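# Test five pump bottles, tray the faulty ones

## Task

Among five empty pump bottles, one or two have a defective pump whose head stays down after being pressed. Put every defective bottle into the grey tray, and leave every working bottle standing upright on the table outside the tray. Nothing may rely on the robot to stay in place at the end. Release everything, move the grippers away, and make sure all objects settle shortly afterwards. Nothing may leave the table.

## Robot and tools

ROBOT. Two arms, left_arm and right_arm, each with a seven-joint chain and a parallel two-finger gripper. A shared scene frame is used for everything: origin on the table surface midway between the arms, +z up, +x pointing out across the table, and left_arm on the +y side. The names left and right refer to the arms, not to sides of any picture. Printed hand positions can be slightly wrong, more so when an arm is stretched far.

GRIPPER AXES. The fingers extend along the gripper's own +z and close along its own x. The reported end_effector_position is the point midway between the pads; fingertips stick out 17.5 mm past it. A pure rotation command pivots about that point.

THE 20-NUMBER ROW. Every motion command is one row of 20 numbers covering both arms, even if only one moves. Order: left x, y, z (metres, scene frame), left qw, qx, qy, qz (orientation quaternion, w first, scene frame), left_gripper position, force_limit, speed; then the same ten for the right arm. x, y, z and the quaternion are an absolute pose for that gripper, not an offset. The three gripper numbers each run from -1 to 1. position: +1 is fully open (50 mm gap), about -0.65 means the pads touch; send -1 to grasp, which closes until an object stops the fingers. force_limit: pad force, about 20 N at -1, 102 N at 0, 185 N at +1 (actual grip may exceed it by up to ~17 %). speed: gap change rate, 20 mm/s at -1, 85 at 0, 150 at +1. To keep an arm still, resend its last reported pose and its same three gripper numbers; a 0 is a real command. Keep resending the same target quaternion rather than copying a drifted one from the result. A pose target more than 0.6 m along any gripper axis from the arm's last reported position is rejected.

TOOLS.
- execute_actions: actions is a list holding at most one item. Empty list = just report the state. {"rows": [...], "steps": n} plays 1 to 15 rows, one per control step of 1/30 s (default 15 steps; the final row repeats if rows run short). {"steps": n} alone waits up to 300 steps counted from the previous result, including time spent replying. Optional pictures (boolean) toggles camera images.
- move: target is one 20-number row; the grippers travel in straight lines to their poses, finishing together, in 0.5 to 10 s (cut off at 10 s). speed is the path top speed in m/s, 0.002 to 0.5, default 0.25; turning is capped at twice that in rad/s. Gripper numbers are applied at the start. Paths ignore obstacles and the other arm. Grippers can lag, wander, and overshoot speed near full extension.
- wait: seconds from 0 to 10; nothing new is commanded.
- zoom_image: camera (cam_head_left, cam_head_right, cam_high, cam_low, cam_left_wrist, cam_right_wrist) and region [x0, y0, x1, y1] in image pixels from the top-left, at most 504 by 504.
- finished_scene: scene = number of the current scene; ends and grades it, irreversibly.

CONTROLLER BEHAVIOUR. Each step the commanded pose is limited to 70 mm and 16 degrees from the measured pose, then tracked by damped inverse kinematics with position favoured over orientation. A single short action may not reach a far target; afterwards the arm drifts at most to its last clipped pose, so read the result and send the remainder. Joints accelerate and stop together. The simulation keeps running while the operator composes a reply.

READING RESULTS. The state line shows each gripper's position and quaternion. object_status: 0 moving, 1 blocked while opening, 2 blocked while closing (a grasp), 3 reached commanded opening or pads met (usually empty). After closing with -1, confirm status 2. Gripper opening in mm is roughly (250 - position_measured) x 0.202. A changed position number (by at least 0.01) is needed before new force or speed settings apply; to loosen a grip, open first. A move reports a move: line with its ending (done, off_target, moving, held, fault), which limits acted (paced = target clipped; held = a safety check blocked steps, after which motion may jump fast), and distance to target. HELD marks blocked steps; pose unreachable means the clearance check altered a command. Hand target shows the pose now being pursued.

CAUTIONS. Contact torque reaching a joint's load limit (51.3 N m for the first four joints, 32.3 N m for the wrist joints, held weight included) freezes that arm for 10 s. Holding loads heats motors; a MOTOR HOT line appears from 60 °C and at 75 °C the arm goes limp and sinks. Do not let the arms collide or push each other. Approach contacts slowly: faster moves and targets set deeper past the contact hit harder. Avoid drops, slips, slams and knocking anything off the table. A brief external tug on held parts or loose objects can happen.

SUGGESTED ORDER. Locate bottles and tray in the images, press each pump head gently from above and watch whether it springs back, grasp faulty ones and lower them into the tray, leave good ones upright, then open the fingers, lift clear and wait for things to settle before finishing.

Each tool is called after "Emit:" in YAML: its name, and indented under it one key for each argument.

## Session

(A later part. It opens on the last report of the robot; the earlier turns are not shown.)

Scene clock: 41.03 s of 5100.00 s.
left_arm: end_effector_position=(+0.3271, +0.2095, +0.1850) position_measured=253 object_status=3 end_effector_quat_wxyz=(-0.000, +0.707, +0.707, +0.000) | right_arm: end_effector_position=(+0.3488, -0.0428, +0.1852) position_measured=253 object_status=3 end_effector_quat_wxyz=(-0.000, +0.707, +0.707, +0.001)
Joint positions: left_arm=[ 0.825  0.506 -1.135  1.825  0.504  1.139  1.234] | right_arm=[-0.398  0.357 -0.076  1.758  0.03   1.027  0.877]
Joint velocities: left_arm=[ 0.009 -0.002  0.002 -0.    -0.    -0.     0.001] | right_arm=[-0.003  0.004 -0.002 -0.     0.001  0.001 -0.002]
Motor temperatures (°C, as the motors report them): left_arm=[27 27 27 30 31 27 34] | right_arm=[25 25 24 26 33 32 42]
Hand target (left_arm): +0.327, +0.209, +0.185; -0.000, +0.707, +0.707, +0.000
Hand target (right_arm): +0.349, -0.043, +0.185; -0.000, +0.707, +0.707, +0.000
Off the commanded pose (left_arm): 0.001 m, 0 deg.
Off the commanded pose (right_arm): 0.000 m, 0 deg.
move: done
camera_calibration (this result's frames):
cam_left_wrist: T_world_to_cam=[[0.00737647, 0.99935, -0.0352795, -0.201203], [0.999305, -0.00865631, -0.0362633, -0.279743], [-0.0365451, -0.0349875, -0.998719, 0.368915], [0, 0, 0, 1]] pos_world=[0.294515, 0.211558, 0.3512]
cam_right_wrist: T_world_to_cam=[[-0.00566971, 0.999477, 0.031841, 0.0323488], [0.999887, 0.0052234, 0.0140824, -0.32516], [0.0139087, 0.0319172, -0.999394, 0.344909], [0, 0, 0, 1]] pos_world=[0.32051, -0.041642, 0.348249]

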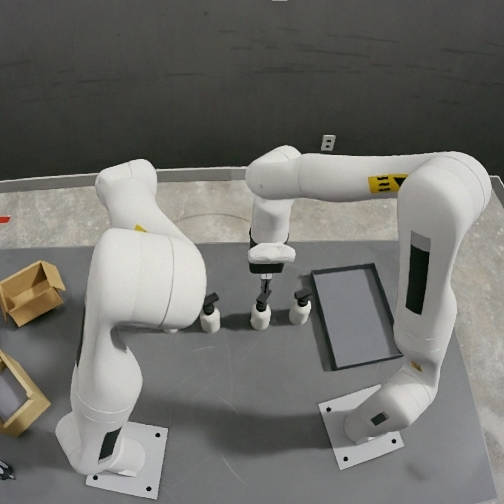

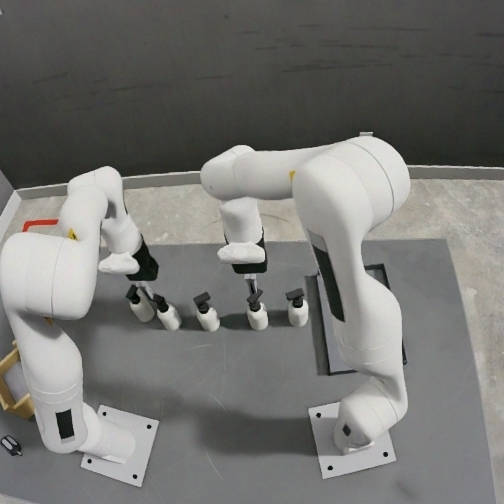

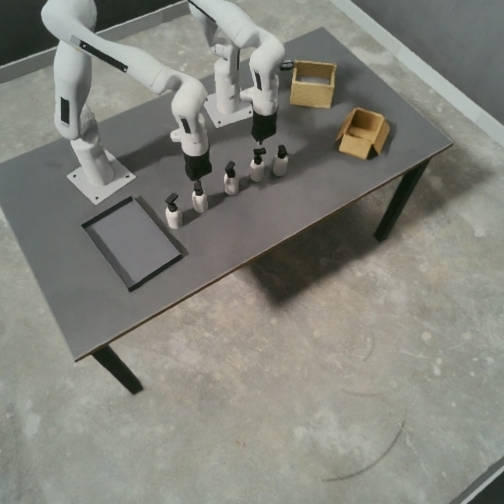

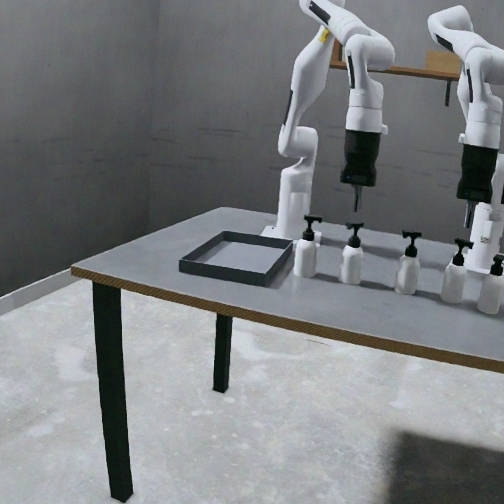

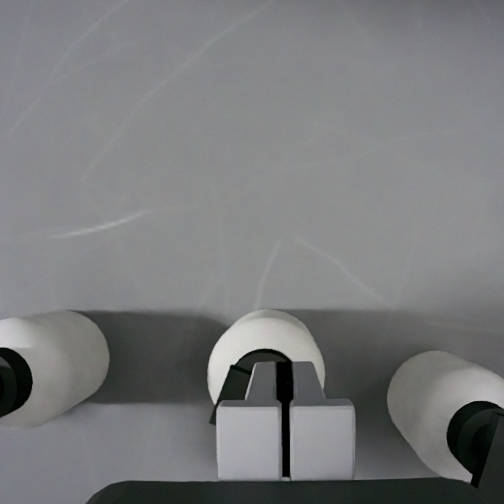

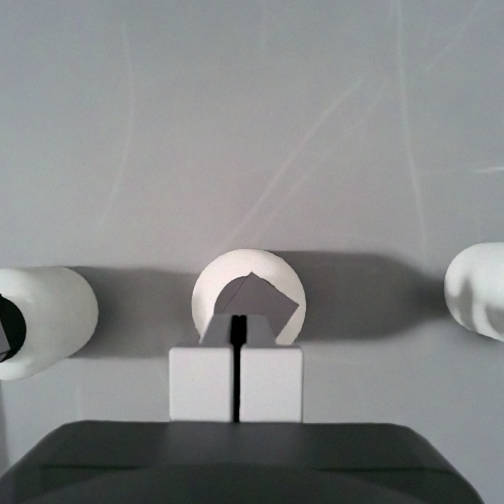

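Emit:
move:
  target: [0.329,0.202,0.175,0,0.707,0.707,0,-1,0,1,0.342,-0.039,0.175,0,0.707,0.707,0,-1,0,1]

Emit:
move:
  target: [0.329,0.202,0.137,0,0.707,0.707,0,-1,0,1,0.342,-0.039,0.137,0,0.707,0.707,0,-1,0,1]
  speed: 0.04

Emit:
move:
  target: [0.329,0.202,0.19,0,0.707,0.707,0,-1,0,1,0.342,-0.039,0.19,0,0.707,0.707,0,-1,0,1]
  speed: 0.15

Emit:
move:
  target: [0.335,0.1,0.19,0,0.707,0.707,0,-1,0,1,0.36,-0.2,0.22,0,0.707,0.707,0,1,0,1]

Emit:
zoom_image:
  camera: "cam_low"
  region: [280, 170, 504, 330]

Scene clock: 54.30 s of 5100.00 s.
left_arm: end_effector_position=(+0.3290, +0.2020, +0.1751) position_measured=253 object_status=3 end_effector_quat_wxyz=(+0.000, +0.707, +0.707, +0.000) | right_arm: end_effector_position=(+0.3421, -0.0390, +0.1750) position_measured=253 object_status=3 end_effector_quat_wxyz=(-0.000, +0.707, +0.707, +0.000)
Joint positions: left_arm=[ 0.824  0.527 -1.119  1.831  0.526  1.121  1.234] | right_arm=[-0.414  0.364 -0.079  1.785  0.033  0.993  0.857]
Joint velocities: left_arm=[-0.002  0.004  0.001 -0.001  0.001 -0.002  0.   ] | right_arm=[-0.002  0.001 -0.     0.002  0.001 -0.003 -0.001]
Motor temperatures (°C, as the motors report them): left_arm=[27 27 27 30 31 27 34] | right_arm=[25 25 24 26 33 32 42]
Hand target (left_arm): +0.329, +0.202, +0.175; -0.000, +0.707, +0.707, +0.000
Hand target (right_arm): +0.342, -0.039, +0.175; -0.000, +0.707, +0.707, +0.000
Off the commanded pose (left_arm): 0.000 m, 0 deg.
Off the commanded pose (right_arm): 0.000 m, 0 deg.
After step 90, 9.57 s passed at rest.
move: done
camera_calibration (this result's frames):
cam_left_wrist: T_world_to_cam=[[0.00815504, 0.999315, -0.036107, -0.194145], [0.999291, -0.00947106, -0.0364279, -0.281816], [-0.0367449, -0.0357844, -0.998684, 0.359057], [0, 0, 0, 1]] pos_world=[0.296393, 0.204192, 0.341309]
cam_right_wrist: T_world_to_cam=[[-0.00604014, 0.999508, 0.0307714, 0.0291978], [0.999889, 0.00561809, 0.0137836, -0.318227], [0.013604, 0.0308512, -0.999431, 0.334749], [0, 0, 0, 1]] pos_world=[0.313814, -0.037723, 0.338047]

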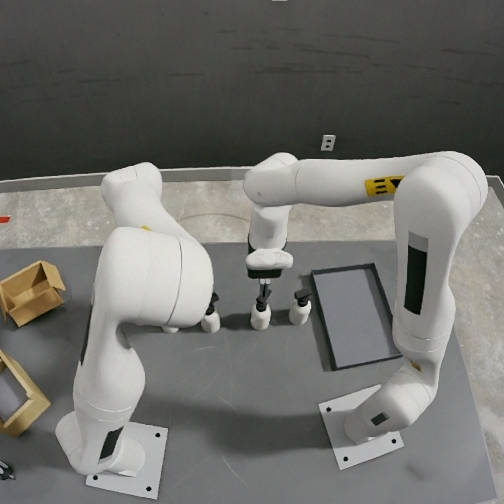

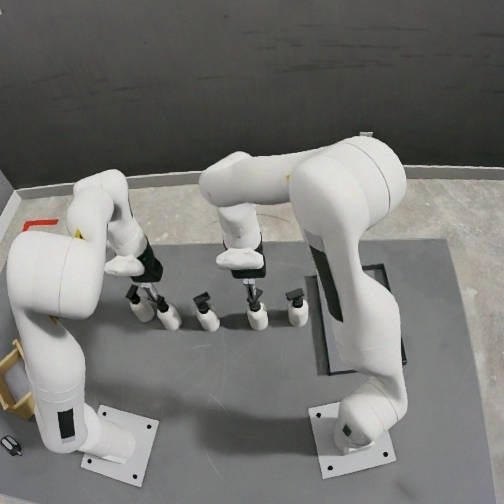

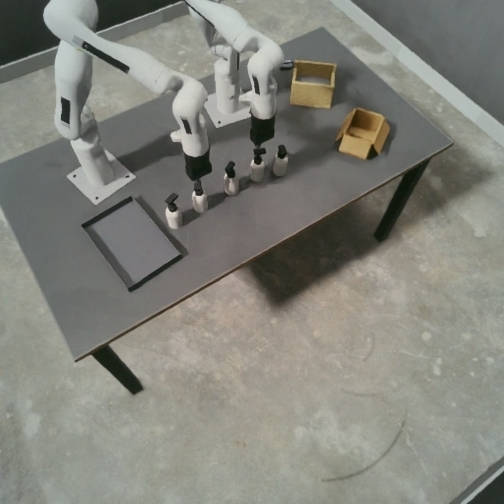

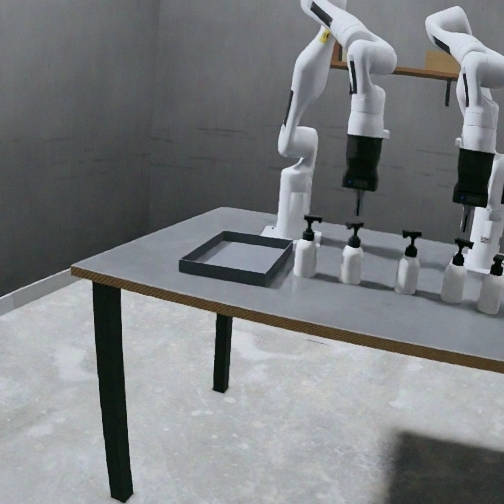

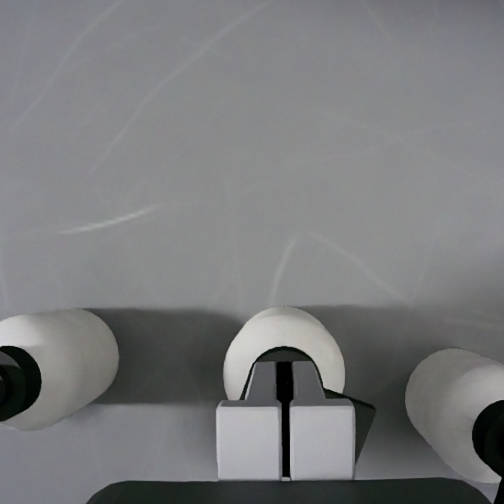

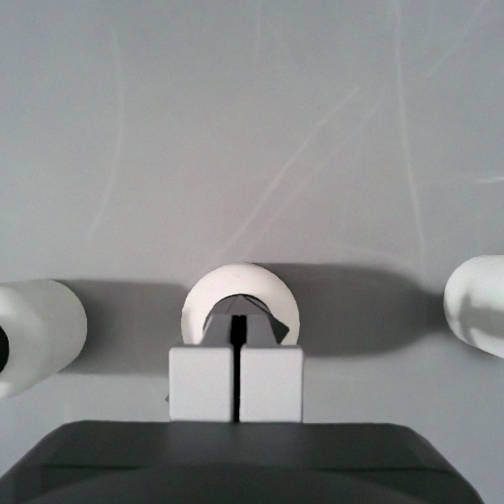

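Scene clock: 55.53 s of 5100.00 s.
left_arm: end_effector_position=(+0.3309, +0.2019, +0.1408) position_measured=253 object_status=3 end_effector_quat_wxyz=(+0.004, +0.707, +0.707, +0.001) | right_arm: end_effector_position=(+0.3446, -0.0367, +0.1433) position_measured=253 object_status=3 end_effector_quat_wxyz=(+0.001, +0.707, +0.707, +0.007)
Joint positions: left_arm=[ 0.783  0.574 -1.072  1.889  0.595  1.032  1.173] | right_arm=[-0.415  0.407 -0.078  1.839  0.04   0.883  0.85 ]
Joint velocities: left_arm=[-0.002 -0.003  0.001  0.001  0.001 -0.001 -0.004] | right_arm=[-0.    -0.002  0.     0.003 -0.    -0.003 -0.001]
Motor temperatures (°C, as the motors report them): left_arm=[27 27 27 30 31 27 34] | right_arm=[25 25 24 26 33 32 42]
Hand target (left_arm): +0.329, +0.202, +0.137; -0.000, +0.707, +0.707, +0.000
Hand target (right_arm): +0.342, -0.039, +0.137; -0.000, +0.707, +0.707, -0.000
Off the commanded pose (left_arm): 0.004 m, 0 deg.
Off the commanded pose (right_arm): 0.007 m, 1 deg.
move: off_target (left_arm, right_arm)
camera_calibration (this result's frames):
cam_left_wrist: T_world_to_cam=[[0.00847297, 0.99913, -0.0408288, -0.194697], [0.999502, -0.00970347, -0.0300347, -0.285874], [-0.0304048, -0.0405539, -0.998715, 0.323725], [0, 0, 0, 1]] pos_world=[0.297224, 0.204882, 0.306774]
cam_right_wrist: T_world_to_cam=[[-0.00643743, 0.999211, 0.039189, 0.0267707], [0.999685, 0.00547978, 0.0244953, -0.321773], [0.0242613, 0.0393343, -0.998932, 0.299517], [0, 0, 0, 1]] pos_world=[0.314577, -0.0367676, 0.30603]

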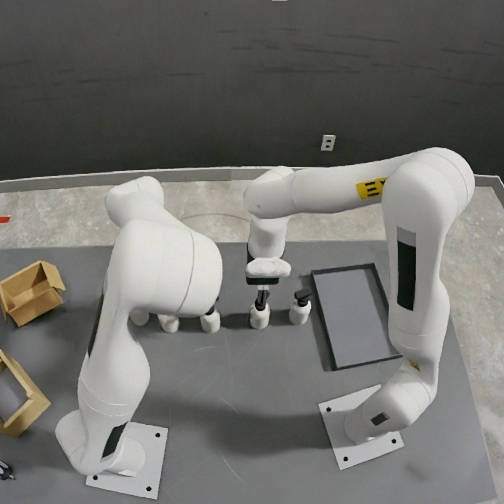

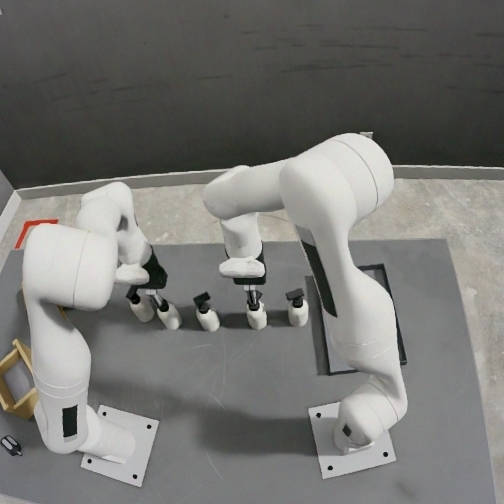

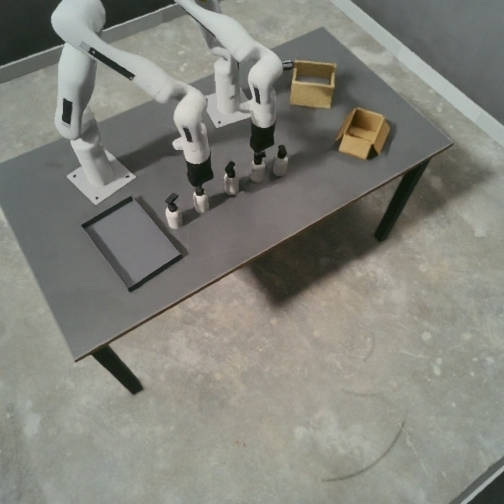

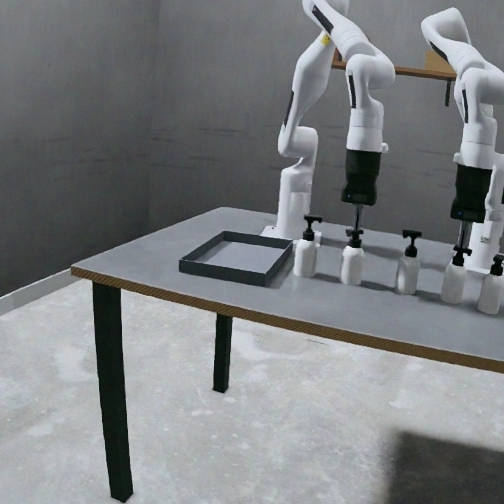

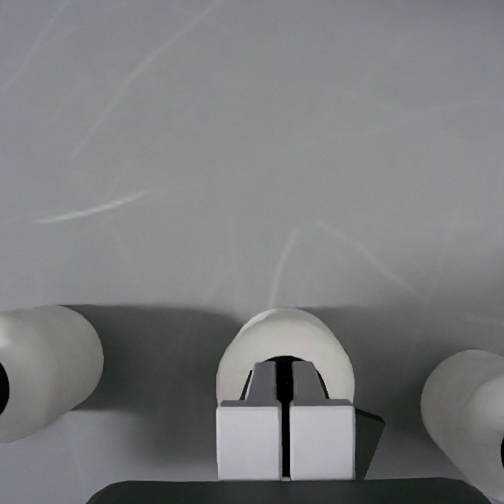

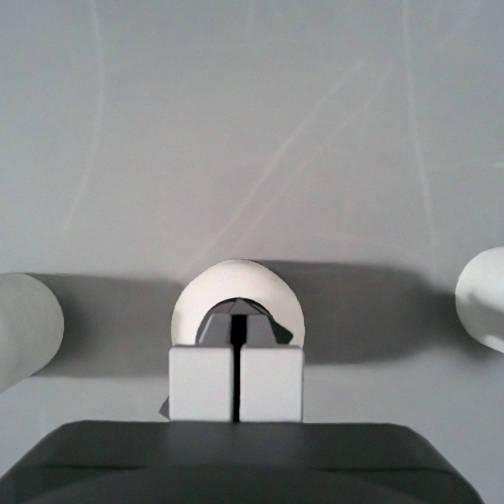

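Scene clock: 56.37 s of 5100.00 s.
left_arm: end_effector_position=(+0.3292, +0.2020, +0.1898) position_measured=253 object_status=3 end_effector_quat_wxyz=(-0.000, +0.707, +0.707, -0.000) | right_arm: end_effector_position=(+0.3419, -0.0392, +0.1899) position_measured=253 object_status=3 end_effector_quat_wxyz=(+0.000, +0.707, +0.707, -0.000)
Joint positions: left_arm=[ 0.837  0.507 -1.134  1.804  0.501  1.157  1.258] | right_arm=[-0.414  0.345 -0.079  1.759  0.031  1.039  0.858]
Joint velocities: left_arm=[ 0.004 -0.003  0.    -0.003 -0.003  0.003  0.002] | right_arm=[ 0.    -0.003 -0.    -0.002 -0.001  0.003  0.   ]
Motor temperatures (°C, as the motors report them): left_arm=[27 27 27 30 31 27 34] | right_arm=[25 25 24 26 33 32 42]
Hand target (left_arm): +0.329, +0.202, +0.190; +0.000, +0.707, +0.707, -0.000
Hand target (right_arm): +0.342, -0.039, +0.190; +0.000, +0.707, +0.707, -0.000
Off the commanded pose (left_arm): 0.000 m, 0 deg.
Off the commanded pose (right_arm): 0.000 m, 0 deg.
move: done
camera_calibration (this result's frames):
cam_left_wrist: T_world_to_cam=[[0.00773439, 0.999325, -0.0359, -0.193535], [0.999286, -0.00905183, -0.0366812, -0.281522], [-0.0369814, -0.0355907, -0.998682, 0.373801], [0, 0, 0, 1]] pos_world=[0.296641, 0.20416, 0.356033]
cam_right_wrist: T_world_to_cam=[[-0.00590779, 0.999519, 0.0304597, 0.0288942], [0.99989, 0.00549076, 0.0137568, -0.318201], [0.013583, 0.0305377, -0.999441, 0.349656], [0, 0, 0, 1]] pos_world=[0.313587, -0.0378109, 0.352958]

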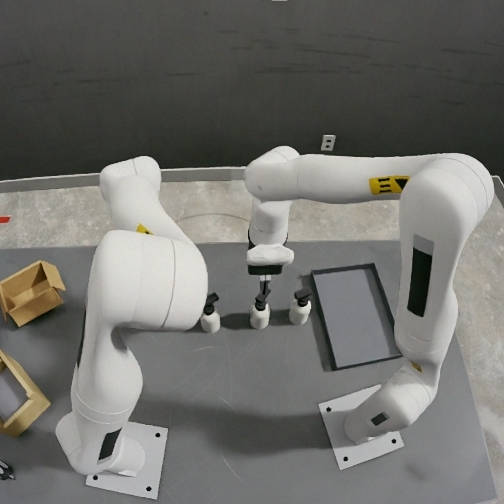

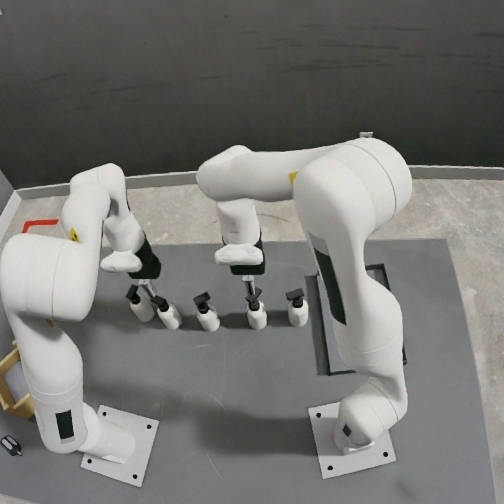

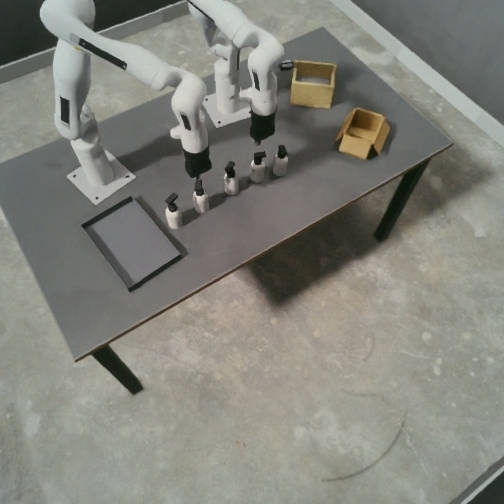

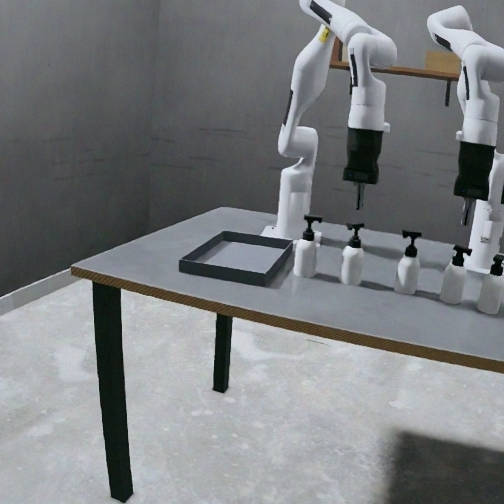

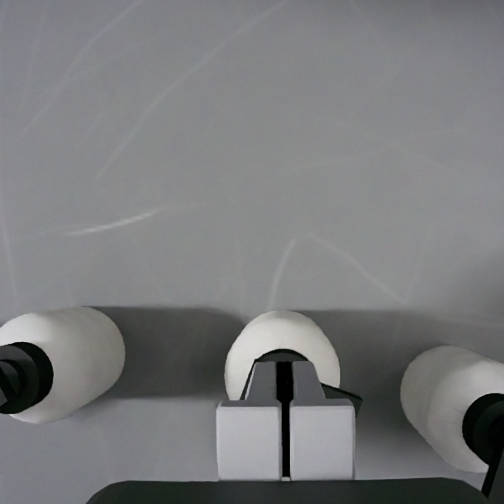

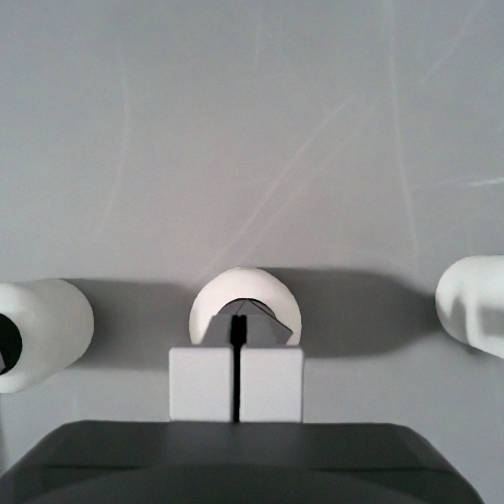

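Scene clock: 57.53 s of 5100.00 s.
left_arm: end_effector_position=(+0.3352, +0.1003, +0.1900) position_measured=253 object_status=3 end_effector_quat_wxyz=(+0.000, +0.707, +0.707, +0.000) | right_arm: end_effector_position=(+0.3602, -0.2004, +0.2199) position_measured=3 object_status=3 end_effector_quat_wxyz=(+0.001, +0.707, +0.707, -0.001)
Joint positions: left_arm=[ 0.979  0.594 -1.093  1.669  0.556  1.226  1.477] | right_arm=[-0.106  0.201  0.03   1.855 -0.005  1.087  1.289]
Joint velocities: left_arm=[0.001 0.001 0.001 0.    0.    0.002 0.001] | right_arm=[ 0.005 -0.001  0.006 -0.001 -0.001  0.001  0.004]
Motor temperatures (°C, as the motors report them): left_arm=[27 27 27 30 31 27 34] | right_arm=[25 25 24 26 33 32 42]
Hand target (left_arm): +0.335, +0.100, +0.190; -0.000, +0.707, +0.707, +0.000
Hand target (right_arm): +0.360, -0.201, +0.220; +0.001, +0.707, +0.707, -0.001
Off the commanded pose (left_arm): 0.000 m, 0 deg.
Off the commanded pose (right_arm): 0.000 m, 0 deg.
move: done
camera_calibration (this result's frames):
cam_left_wrist: T_world_to_cam=[[0.00782283, 0.999335, -0.0356198, -0.0920112], [0.999311, -0.00910561, -0.0359945, -0.288606], [-0.0362949, -0.0353137, -0.998717, 0.370282], [0, 0, 0, 1]] pos_world=[0.302566, 0.102398, 0.356141]
cam_right_wrist: T_world_to_cam=[[-0.00680166, 0.999563, 0.0287545, 0.189972], [0.999886, 0.00641057, 0.0136713, -0.335844], [0.013481, 0.0288442, -0.999493, 0.383963], [0, 0, 0, 1]] pos_world=[0.331922, -0.198811, 0.382897]

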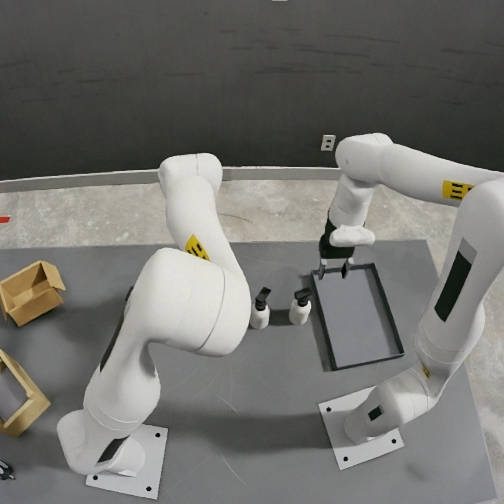

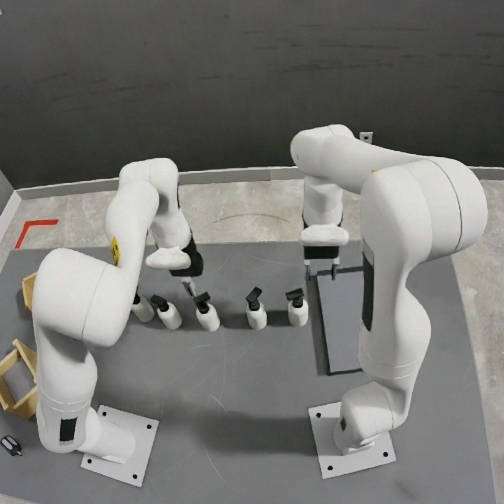

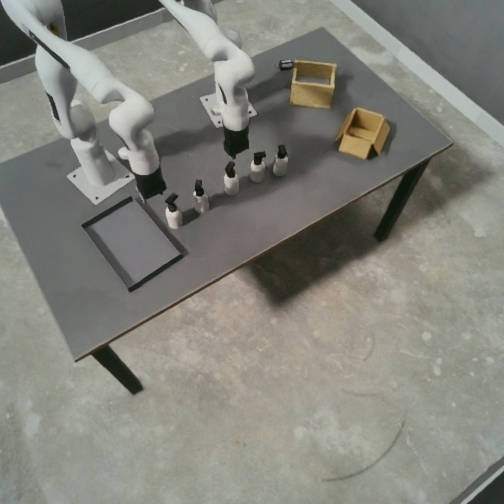

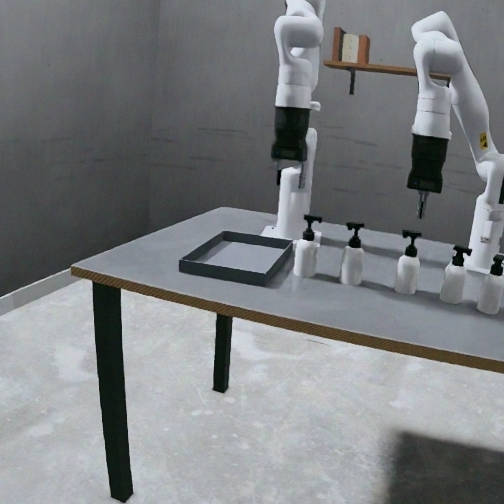

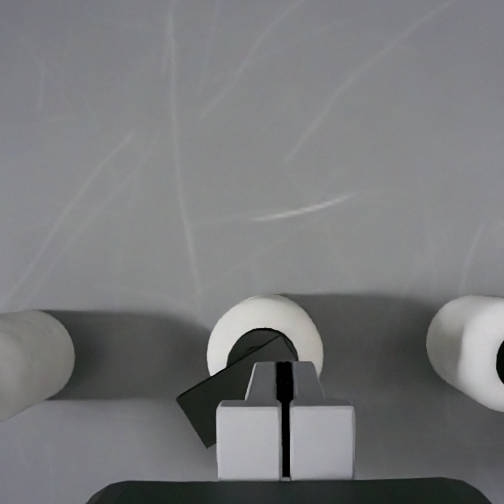

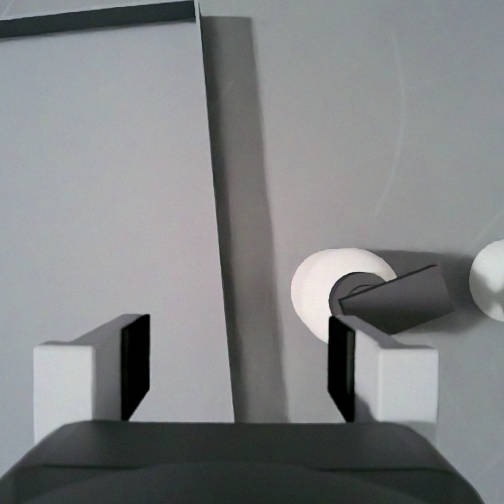

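Region (280, 170, 504, 330) of cam_low's 504x504 image, scaled by 2.250, with more detail than that image has; it fills the top 360 rows of this view, and the rest is white.

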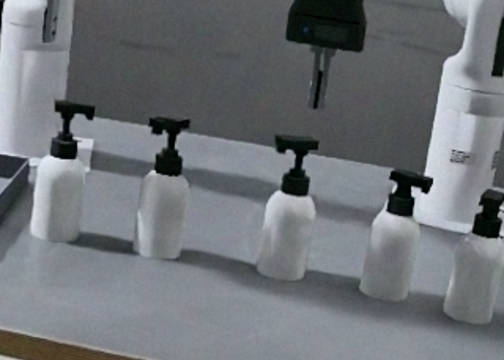

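Emit:
move:
  target: [0.33,0.202,0.19,0,0.182,0.983,0,1,0,1,0.38,-0.28,0.24,0,0.182,0.983,0,1,0,1]

Scene clock: 73.37 s of 5100.00 s.
left_arm: end_effector_position=(+0.3299, +0.2016, +0.1903) position_measured=3 object_status=3 end_effector_quat_wxyz=(+0.000, +0.182, +0.983, -0.000) | right_arm: end_effector_position=(+0.3800, -0.2801, +0.2401) position_measured=3 object_status=3 end_effector_quat_wxyz=(+0.000, +0.182, +0.983, -0.001)
Joint positions: left_arm=[ 0.941  0.643 -1.457  1.862  0.674  1.272  2.203] | right_arm=[ 0.137  0.171 -0.073  1.82   0.015  1.151  2.626]
Joint velocities: left_arm=[-0.001  0.002 -0.001  0.     0.     0.001  0.003] | right_arm=[ 0.003  0.     0.003 -0.    -0.002 -0.     0.007]
Motor temperatures (°C, as the motors report them): left_arm=[27 27 27 30 31 27 34] | right_arm=[25 25 24 26 33 32 42]
Hand target (left_arm): +0.330, +0.202, +0.190; +0.000, +0.182, +0.983, -0.000
Hand target (right_arm): +0.380, -0.280, +0.240; +0.000, +0.182, +0.983, -0.000
Off the commanded pose (left_arm): 0.001 m, 0 deg.
Off the commanded pose (right_arm): 0.000 m, 0 deg.
After step 90, 10.00 s passed at rest.
move: done
camera_calibration (this result's frames):
cam_left_wrist: T_world_to_cam=[[-0.930188, 0.365267, -0.0364671, 0.244254], [0.366525, 0.929655, -0.0374402, -0.262544], [0.0202261, -0.0481926, -0.998633, 0.357912], [0, 0, 0, 1]] pos_world=[0.316192, 0.172106, 0.3565]
cam_right_wrist: T_world_to_cam=[[-0.935451, 0.352144, 0.0304241, 0.440298], [0.352643, 0.93567, 0.0128283, 0.151033], [-0.0239495, 0.0227291, -0.999455, 0.418711], [0, 0, 0, 1]] pos_world=[0.368645, -0.305882, 0.403149]

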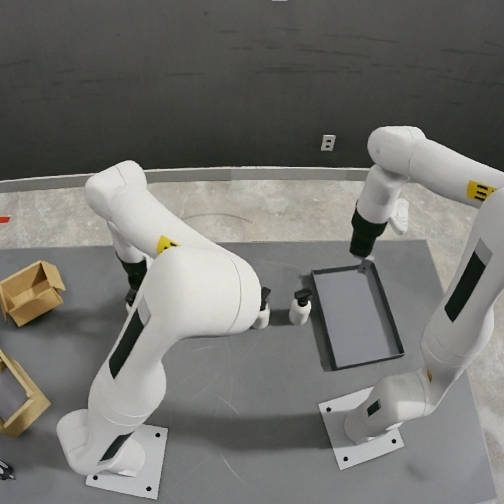

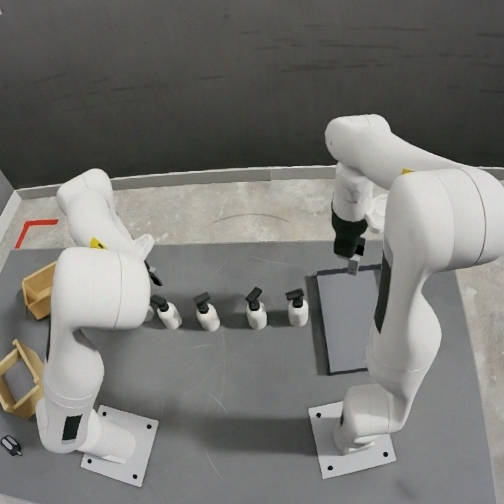

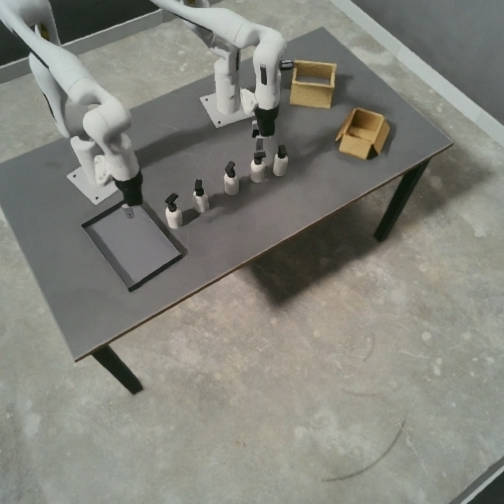

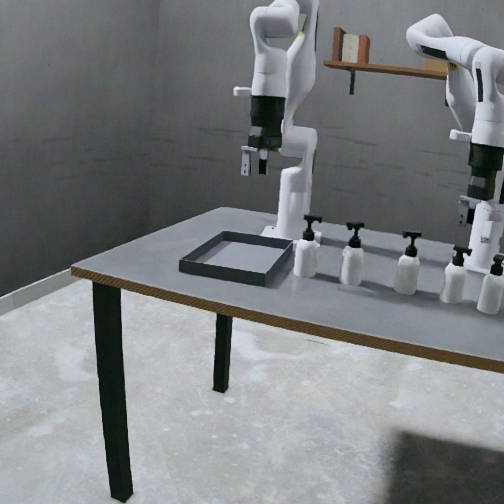

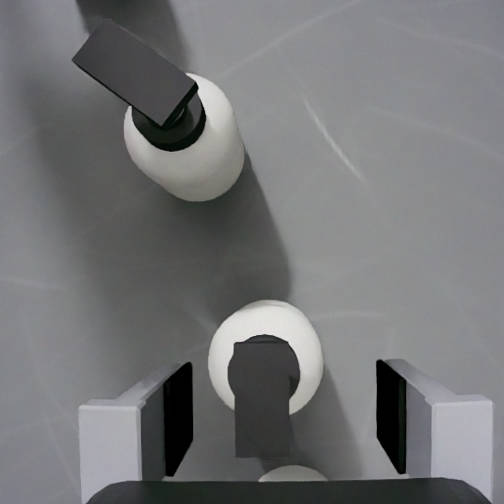

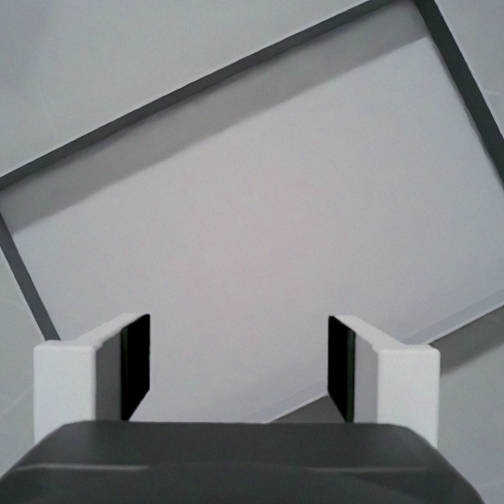

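Emit:
move:
  target: [0.337,0.199,0.102,0,0.182,0.983,0,1,0,1,0.38,-0.28,0.24,0,0.182,0.983,0,1,0,1]
  speed: 0.12

Emit:
move:
  target: [0.337,0.199,0.102,0,0.182,0.983,0,-1,-0.5,0.5,0.38,-0.28,0.24,0,0.182,0.983,0,1,0,1]

Scene clock: 80.40 s of 5100.00 s.
left_arm: end_effector_position=(+0.3367, +0.1991, +0.1022) position_measured=3 object_status=3 end_effector_quat_wxyz=(+0.000, +0.182, +0.983, +0.000) | right_arm: end_effector_position=(+0.3800, -0.2800, +0.2400) position_measured=3 object_status=3 end_effector_quat_wxyz=(-0.000, +0.182, +0.983, -0.000)
Joint positions: left_arm=[ 0.832  0.775 -1.296  1.978  0.859  1.096  2.071] | right_arm=[ 0.138  0.171 -0.073  1.821  0.014  1.15   2.627]
Joint velocities: left_arm=[-0.004  0.003  0.001  0.001  0.001 -0.    -0.001] | right_arm=[-0.     0.001  0.001 -0.001 -0.     0.001 -0.   ]
Motor temperatures (°C, as the motors report them): left_arm=[27 27 27 30 31 27 34] | right_arm=[25 25 24 26 33 32 42]
Hand target (left_arm): +0.337, +0.199, +0.102; -0.000, +0.182, +0.983, +0.000
Hand target (right_arm): +0.380, -0.280, +0.240; -0.000, +0.182, +0.983, -0.000
Off the commanded pose (left_arm): 0.000 m, 0 deg.
Off the commanded pose (right_arm): 0.000 m, 0 deg.
After step 90, 2.87 s passed at rest.
move: done
camera_calibration (this result's frames):
cam_left_wrist: T_world_to_cam=[[-0.930068, 0.36562, -0.0359944, 0.248182], [0.366836, 0.929571, -0.0364557, -0.266198], [0.0201304, -0.0471104, -0.998687, 0.269548], [0, 0, 0, 1]] pos_world=[0.323051, 0.169408, 0.268423]
cam_right_wrist: T_world_to_cam=[[-0.93546, 0.352102, 0.0306365, 0.440238], [0.35263, 0.935661, 0.0138099, 0.150687], [-0.0238029, 0.0237219, -0.999435, 0.418817], [0, 0, 0, 1]] pos_world=[0.368657, -0.305936, 0.403012]

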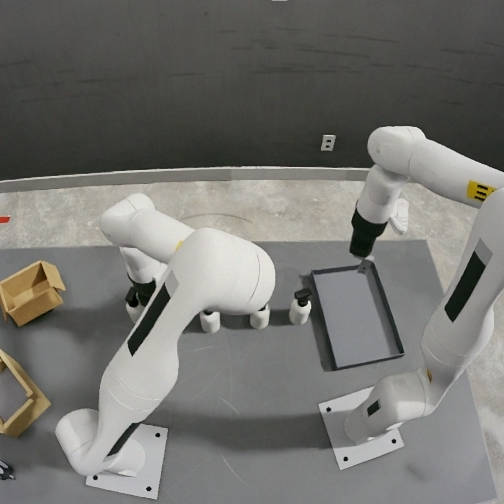

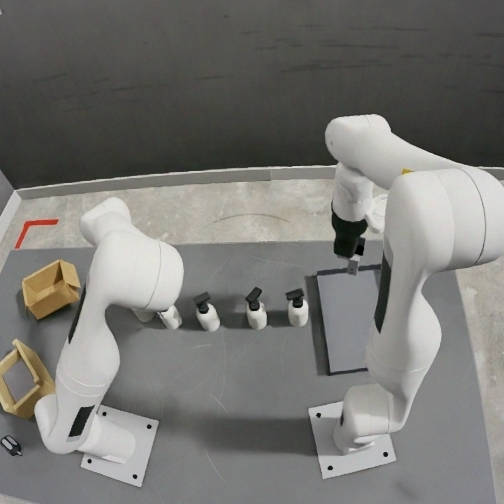

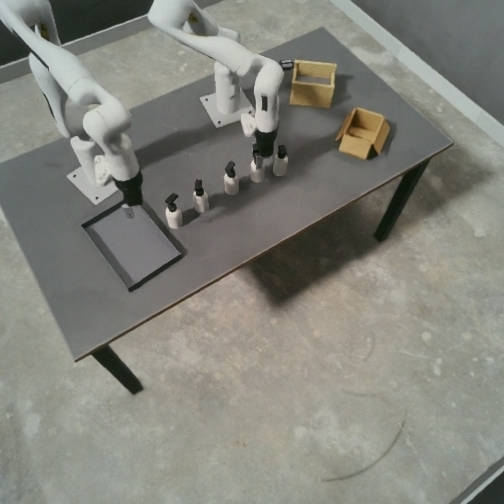

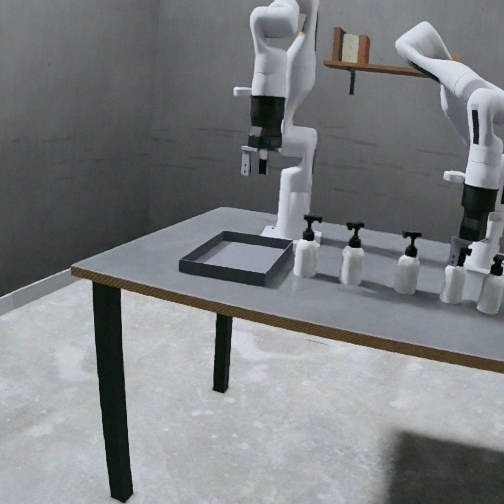

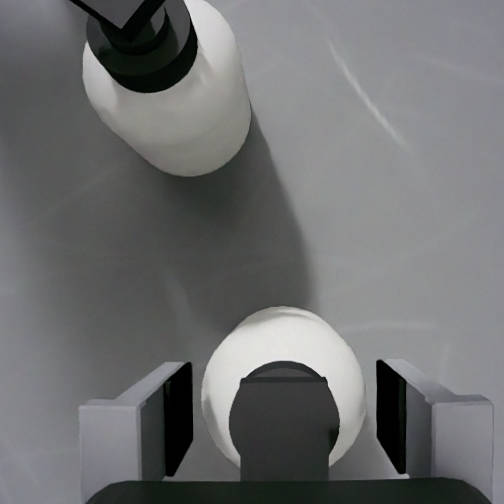

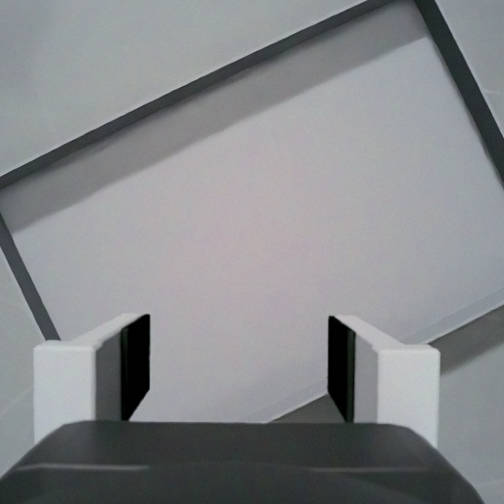

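Scene clock: 81.10 s of 5100.00 s.
left_arm: end_effector_position=(+0.3371, +0.1990, +0.1022) position_measured=121 object_status=2 end_effector_quat_wxyz=(+0.000, +0.182, +0.983, -0.000) | right_arm: end_effector_position=(+0.3800, -0.2800, +0.2400) position_measured=3 object_status=3 end_effector_quat_wxyz=(+0.000, +0.182, +0.983, +0.000)
Joint positions: left_arm=[ 0.831  0.775 -1.296  1.977  0.859  1.096  2.071] | right_arm=[ 0.138  0.171 -0.073  1.821  0.014  1.15   2.627]
Joint velocities: left_arm=[ 0.001 -0.002 -0.001  0.001  0.001  0.     0.   ] | right_arm=[-0.    -0.001 -0.    -0.001 -0.001  0.     0.   ]
Motor temperatures (°C, as the motors report them): left_arm=[27 27 27 30 31 27 34] | right_arm=[25 25 24 26 33 32 42]
Hand target (left_arm): +0.337, +0.199, +0.102; -0.000, +0.182, +0.983, +0.000
Hand target (right_arm): +0.380, -0.280, +0.240; -0.000, +0.182, +0.983, +0.000
Off the commanded pose (left_arm): 0.000 m, 0 deg.
Off the commanded pose (right_arm): 0.000 m, 0 deg.
move: done
camera_calibration (this result's frames):
cam_left_wrist: T_world_to_cam=[[-0.930177, 0.365318, -0.0362526, 0.248624], [0.36655, 0.929675, -0.036683, -0.266178], [0.0203022, -0.0474101, -0.998669, 0.269486], [0, 0, 0, 1]] pos_world=[0.32336, 0.169409, 0.268376]
cam_right_wrist: T_world_to_cam=[[-0.93546, 0.352103, 0.0306338, 0.440238], [0.352631, 0.93566, 0.0138135, 0.150685], [-0.0237991, 0.0237245, -0.999435, 0.418817], [0, 0, 0, 1]] pos_world=[0.368656, -0.305936, 0.403012]

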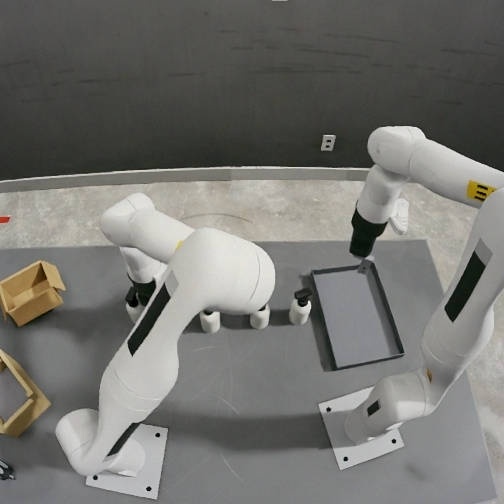

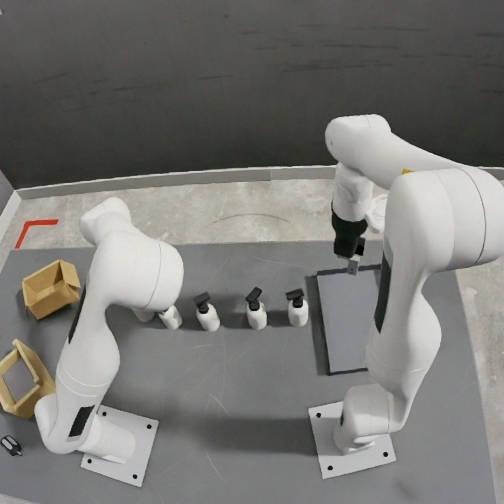

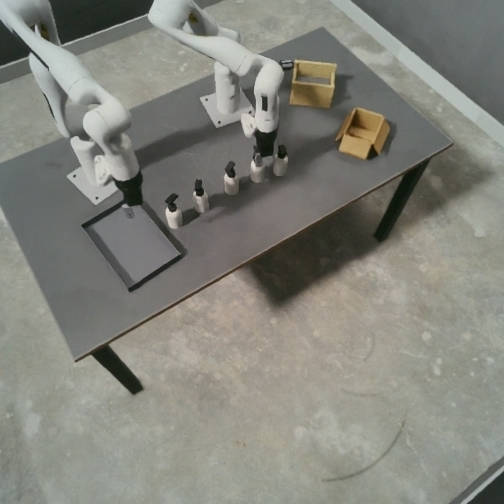

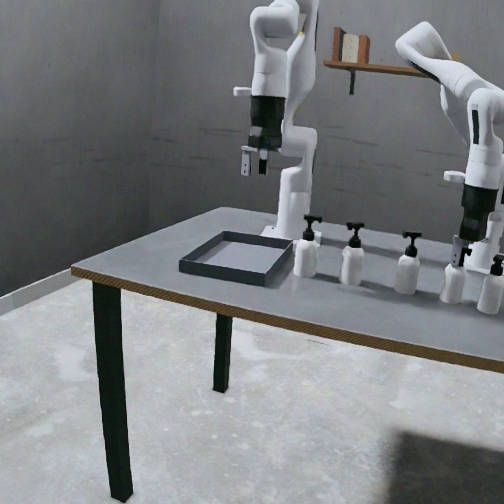

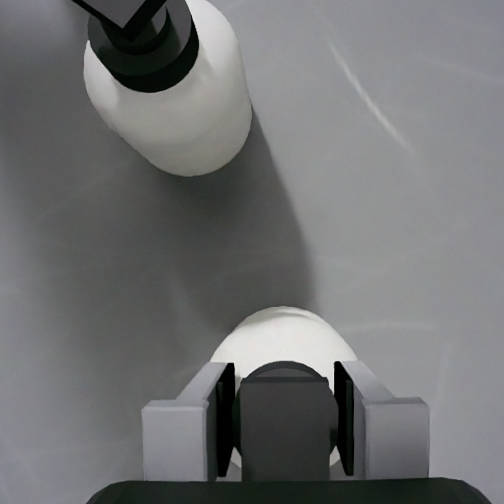

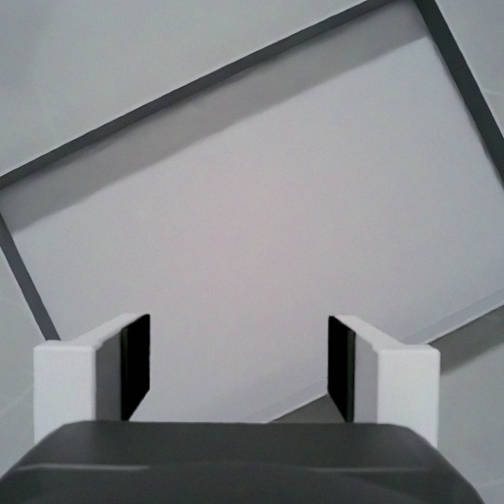

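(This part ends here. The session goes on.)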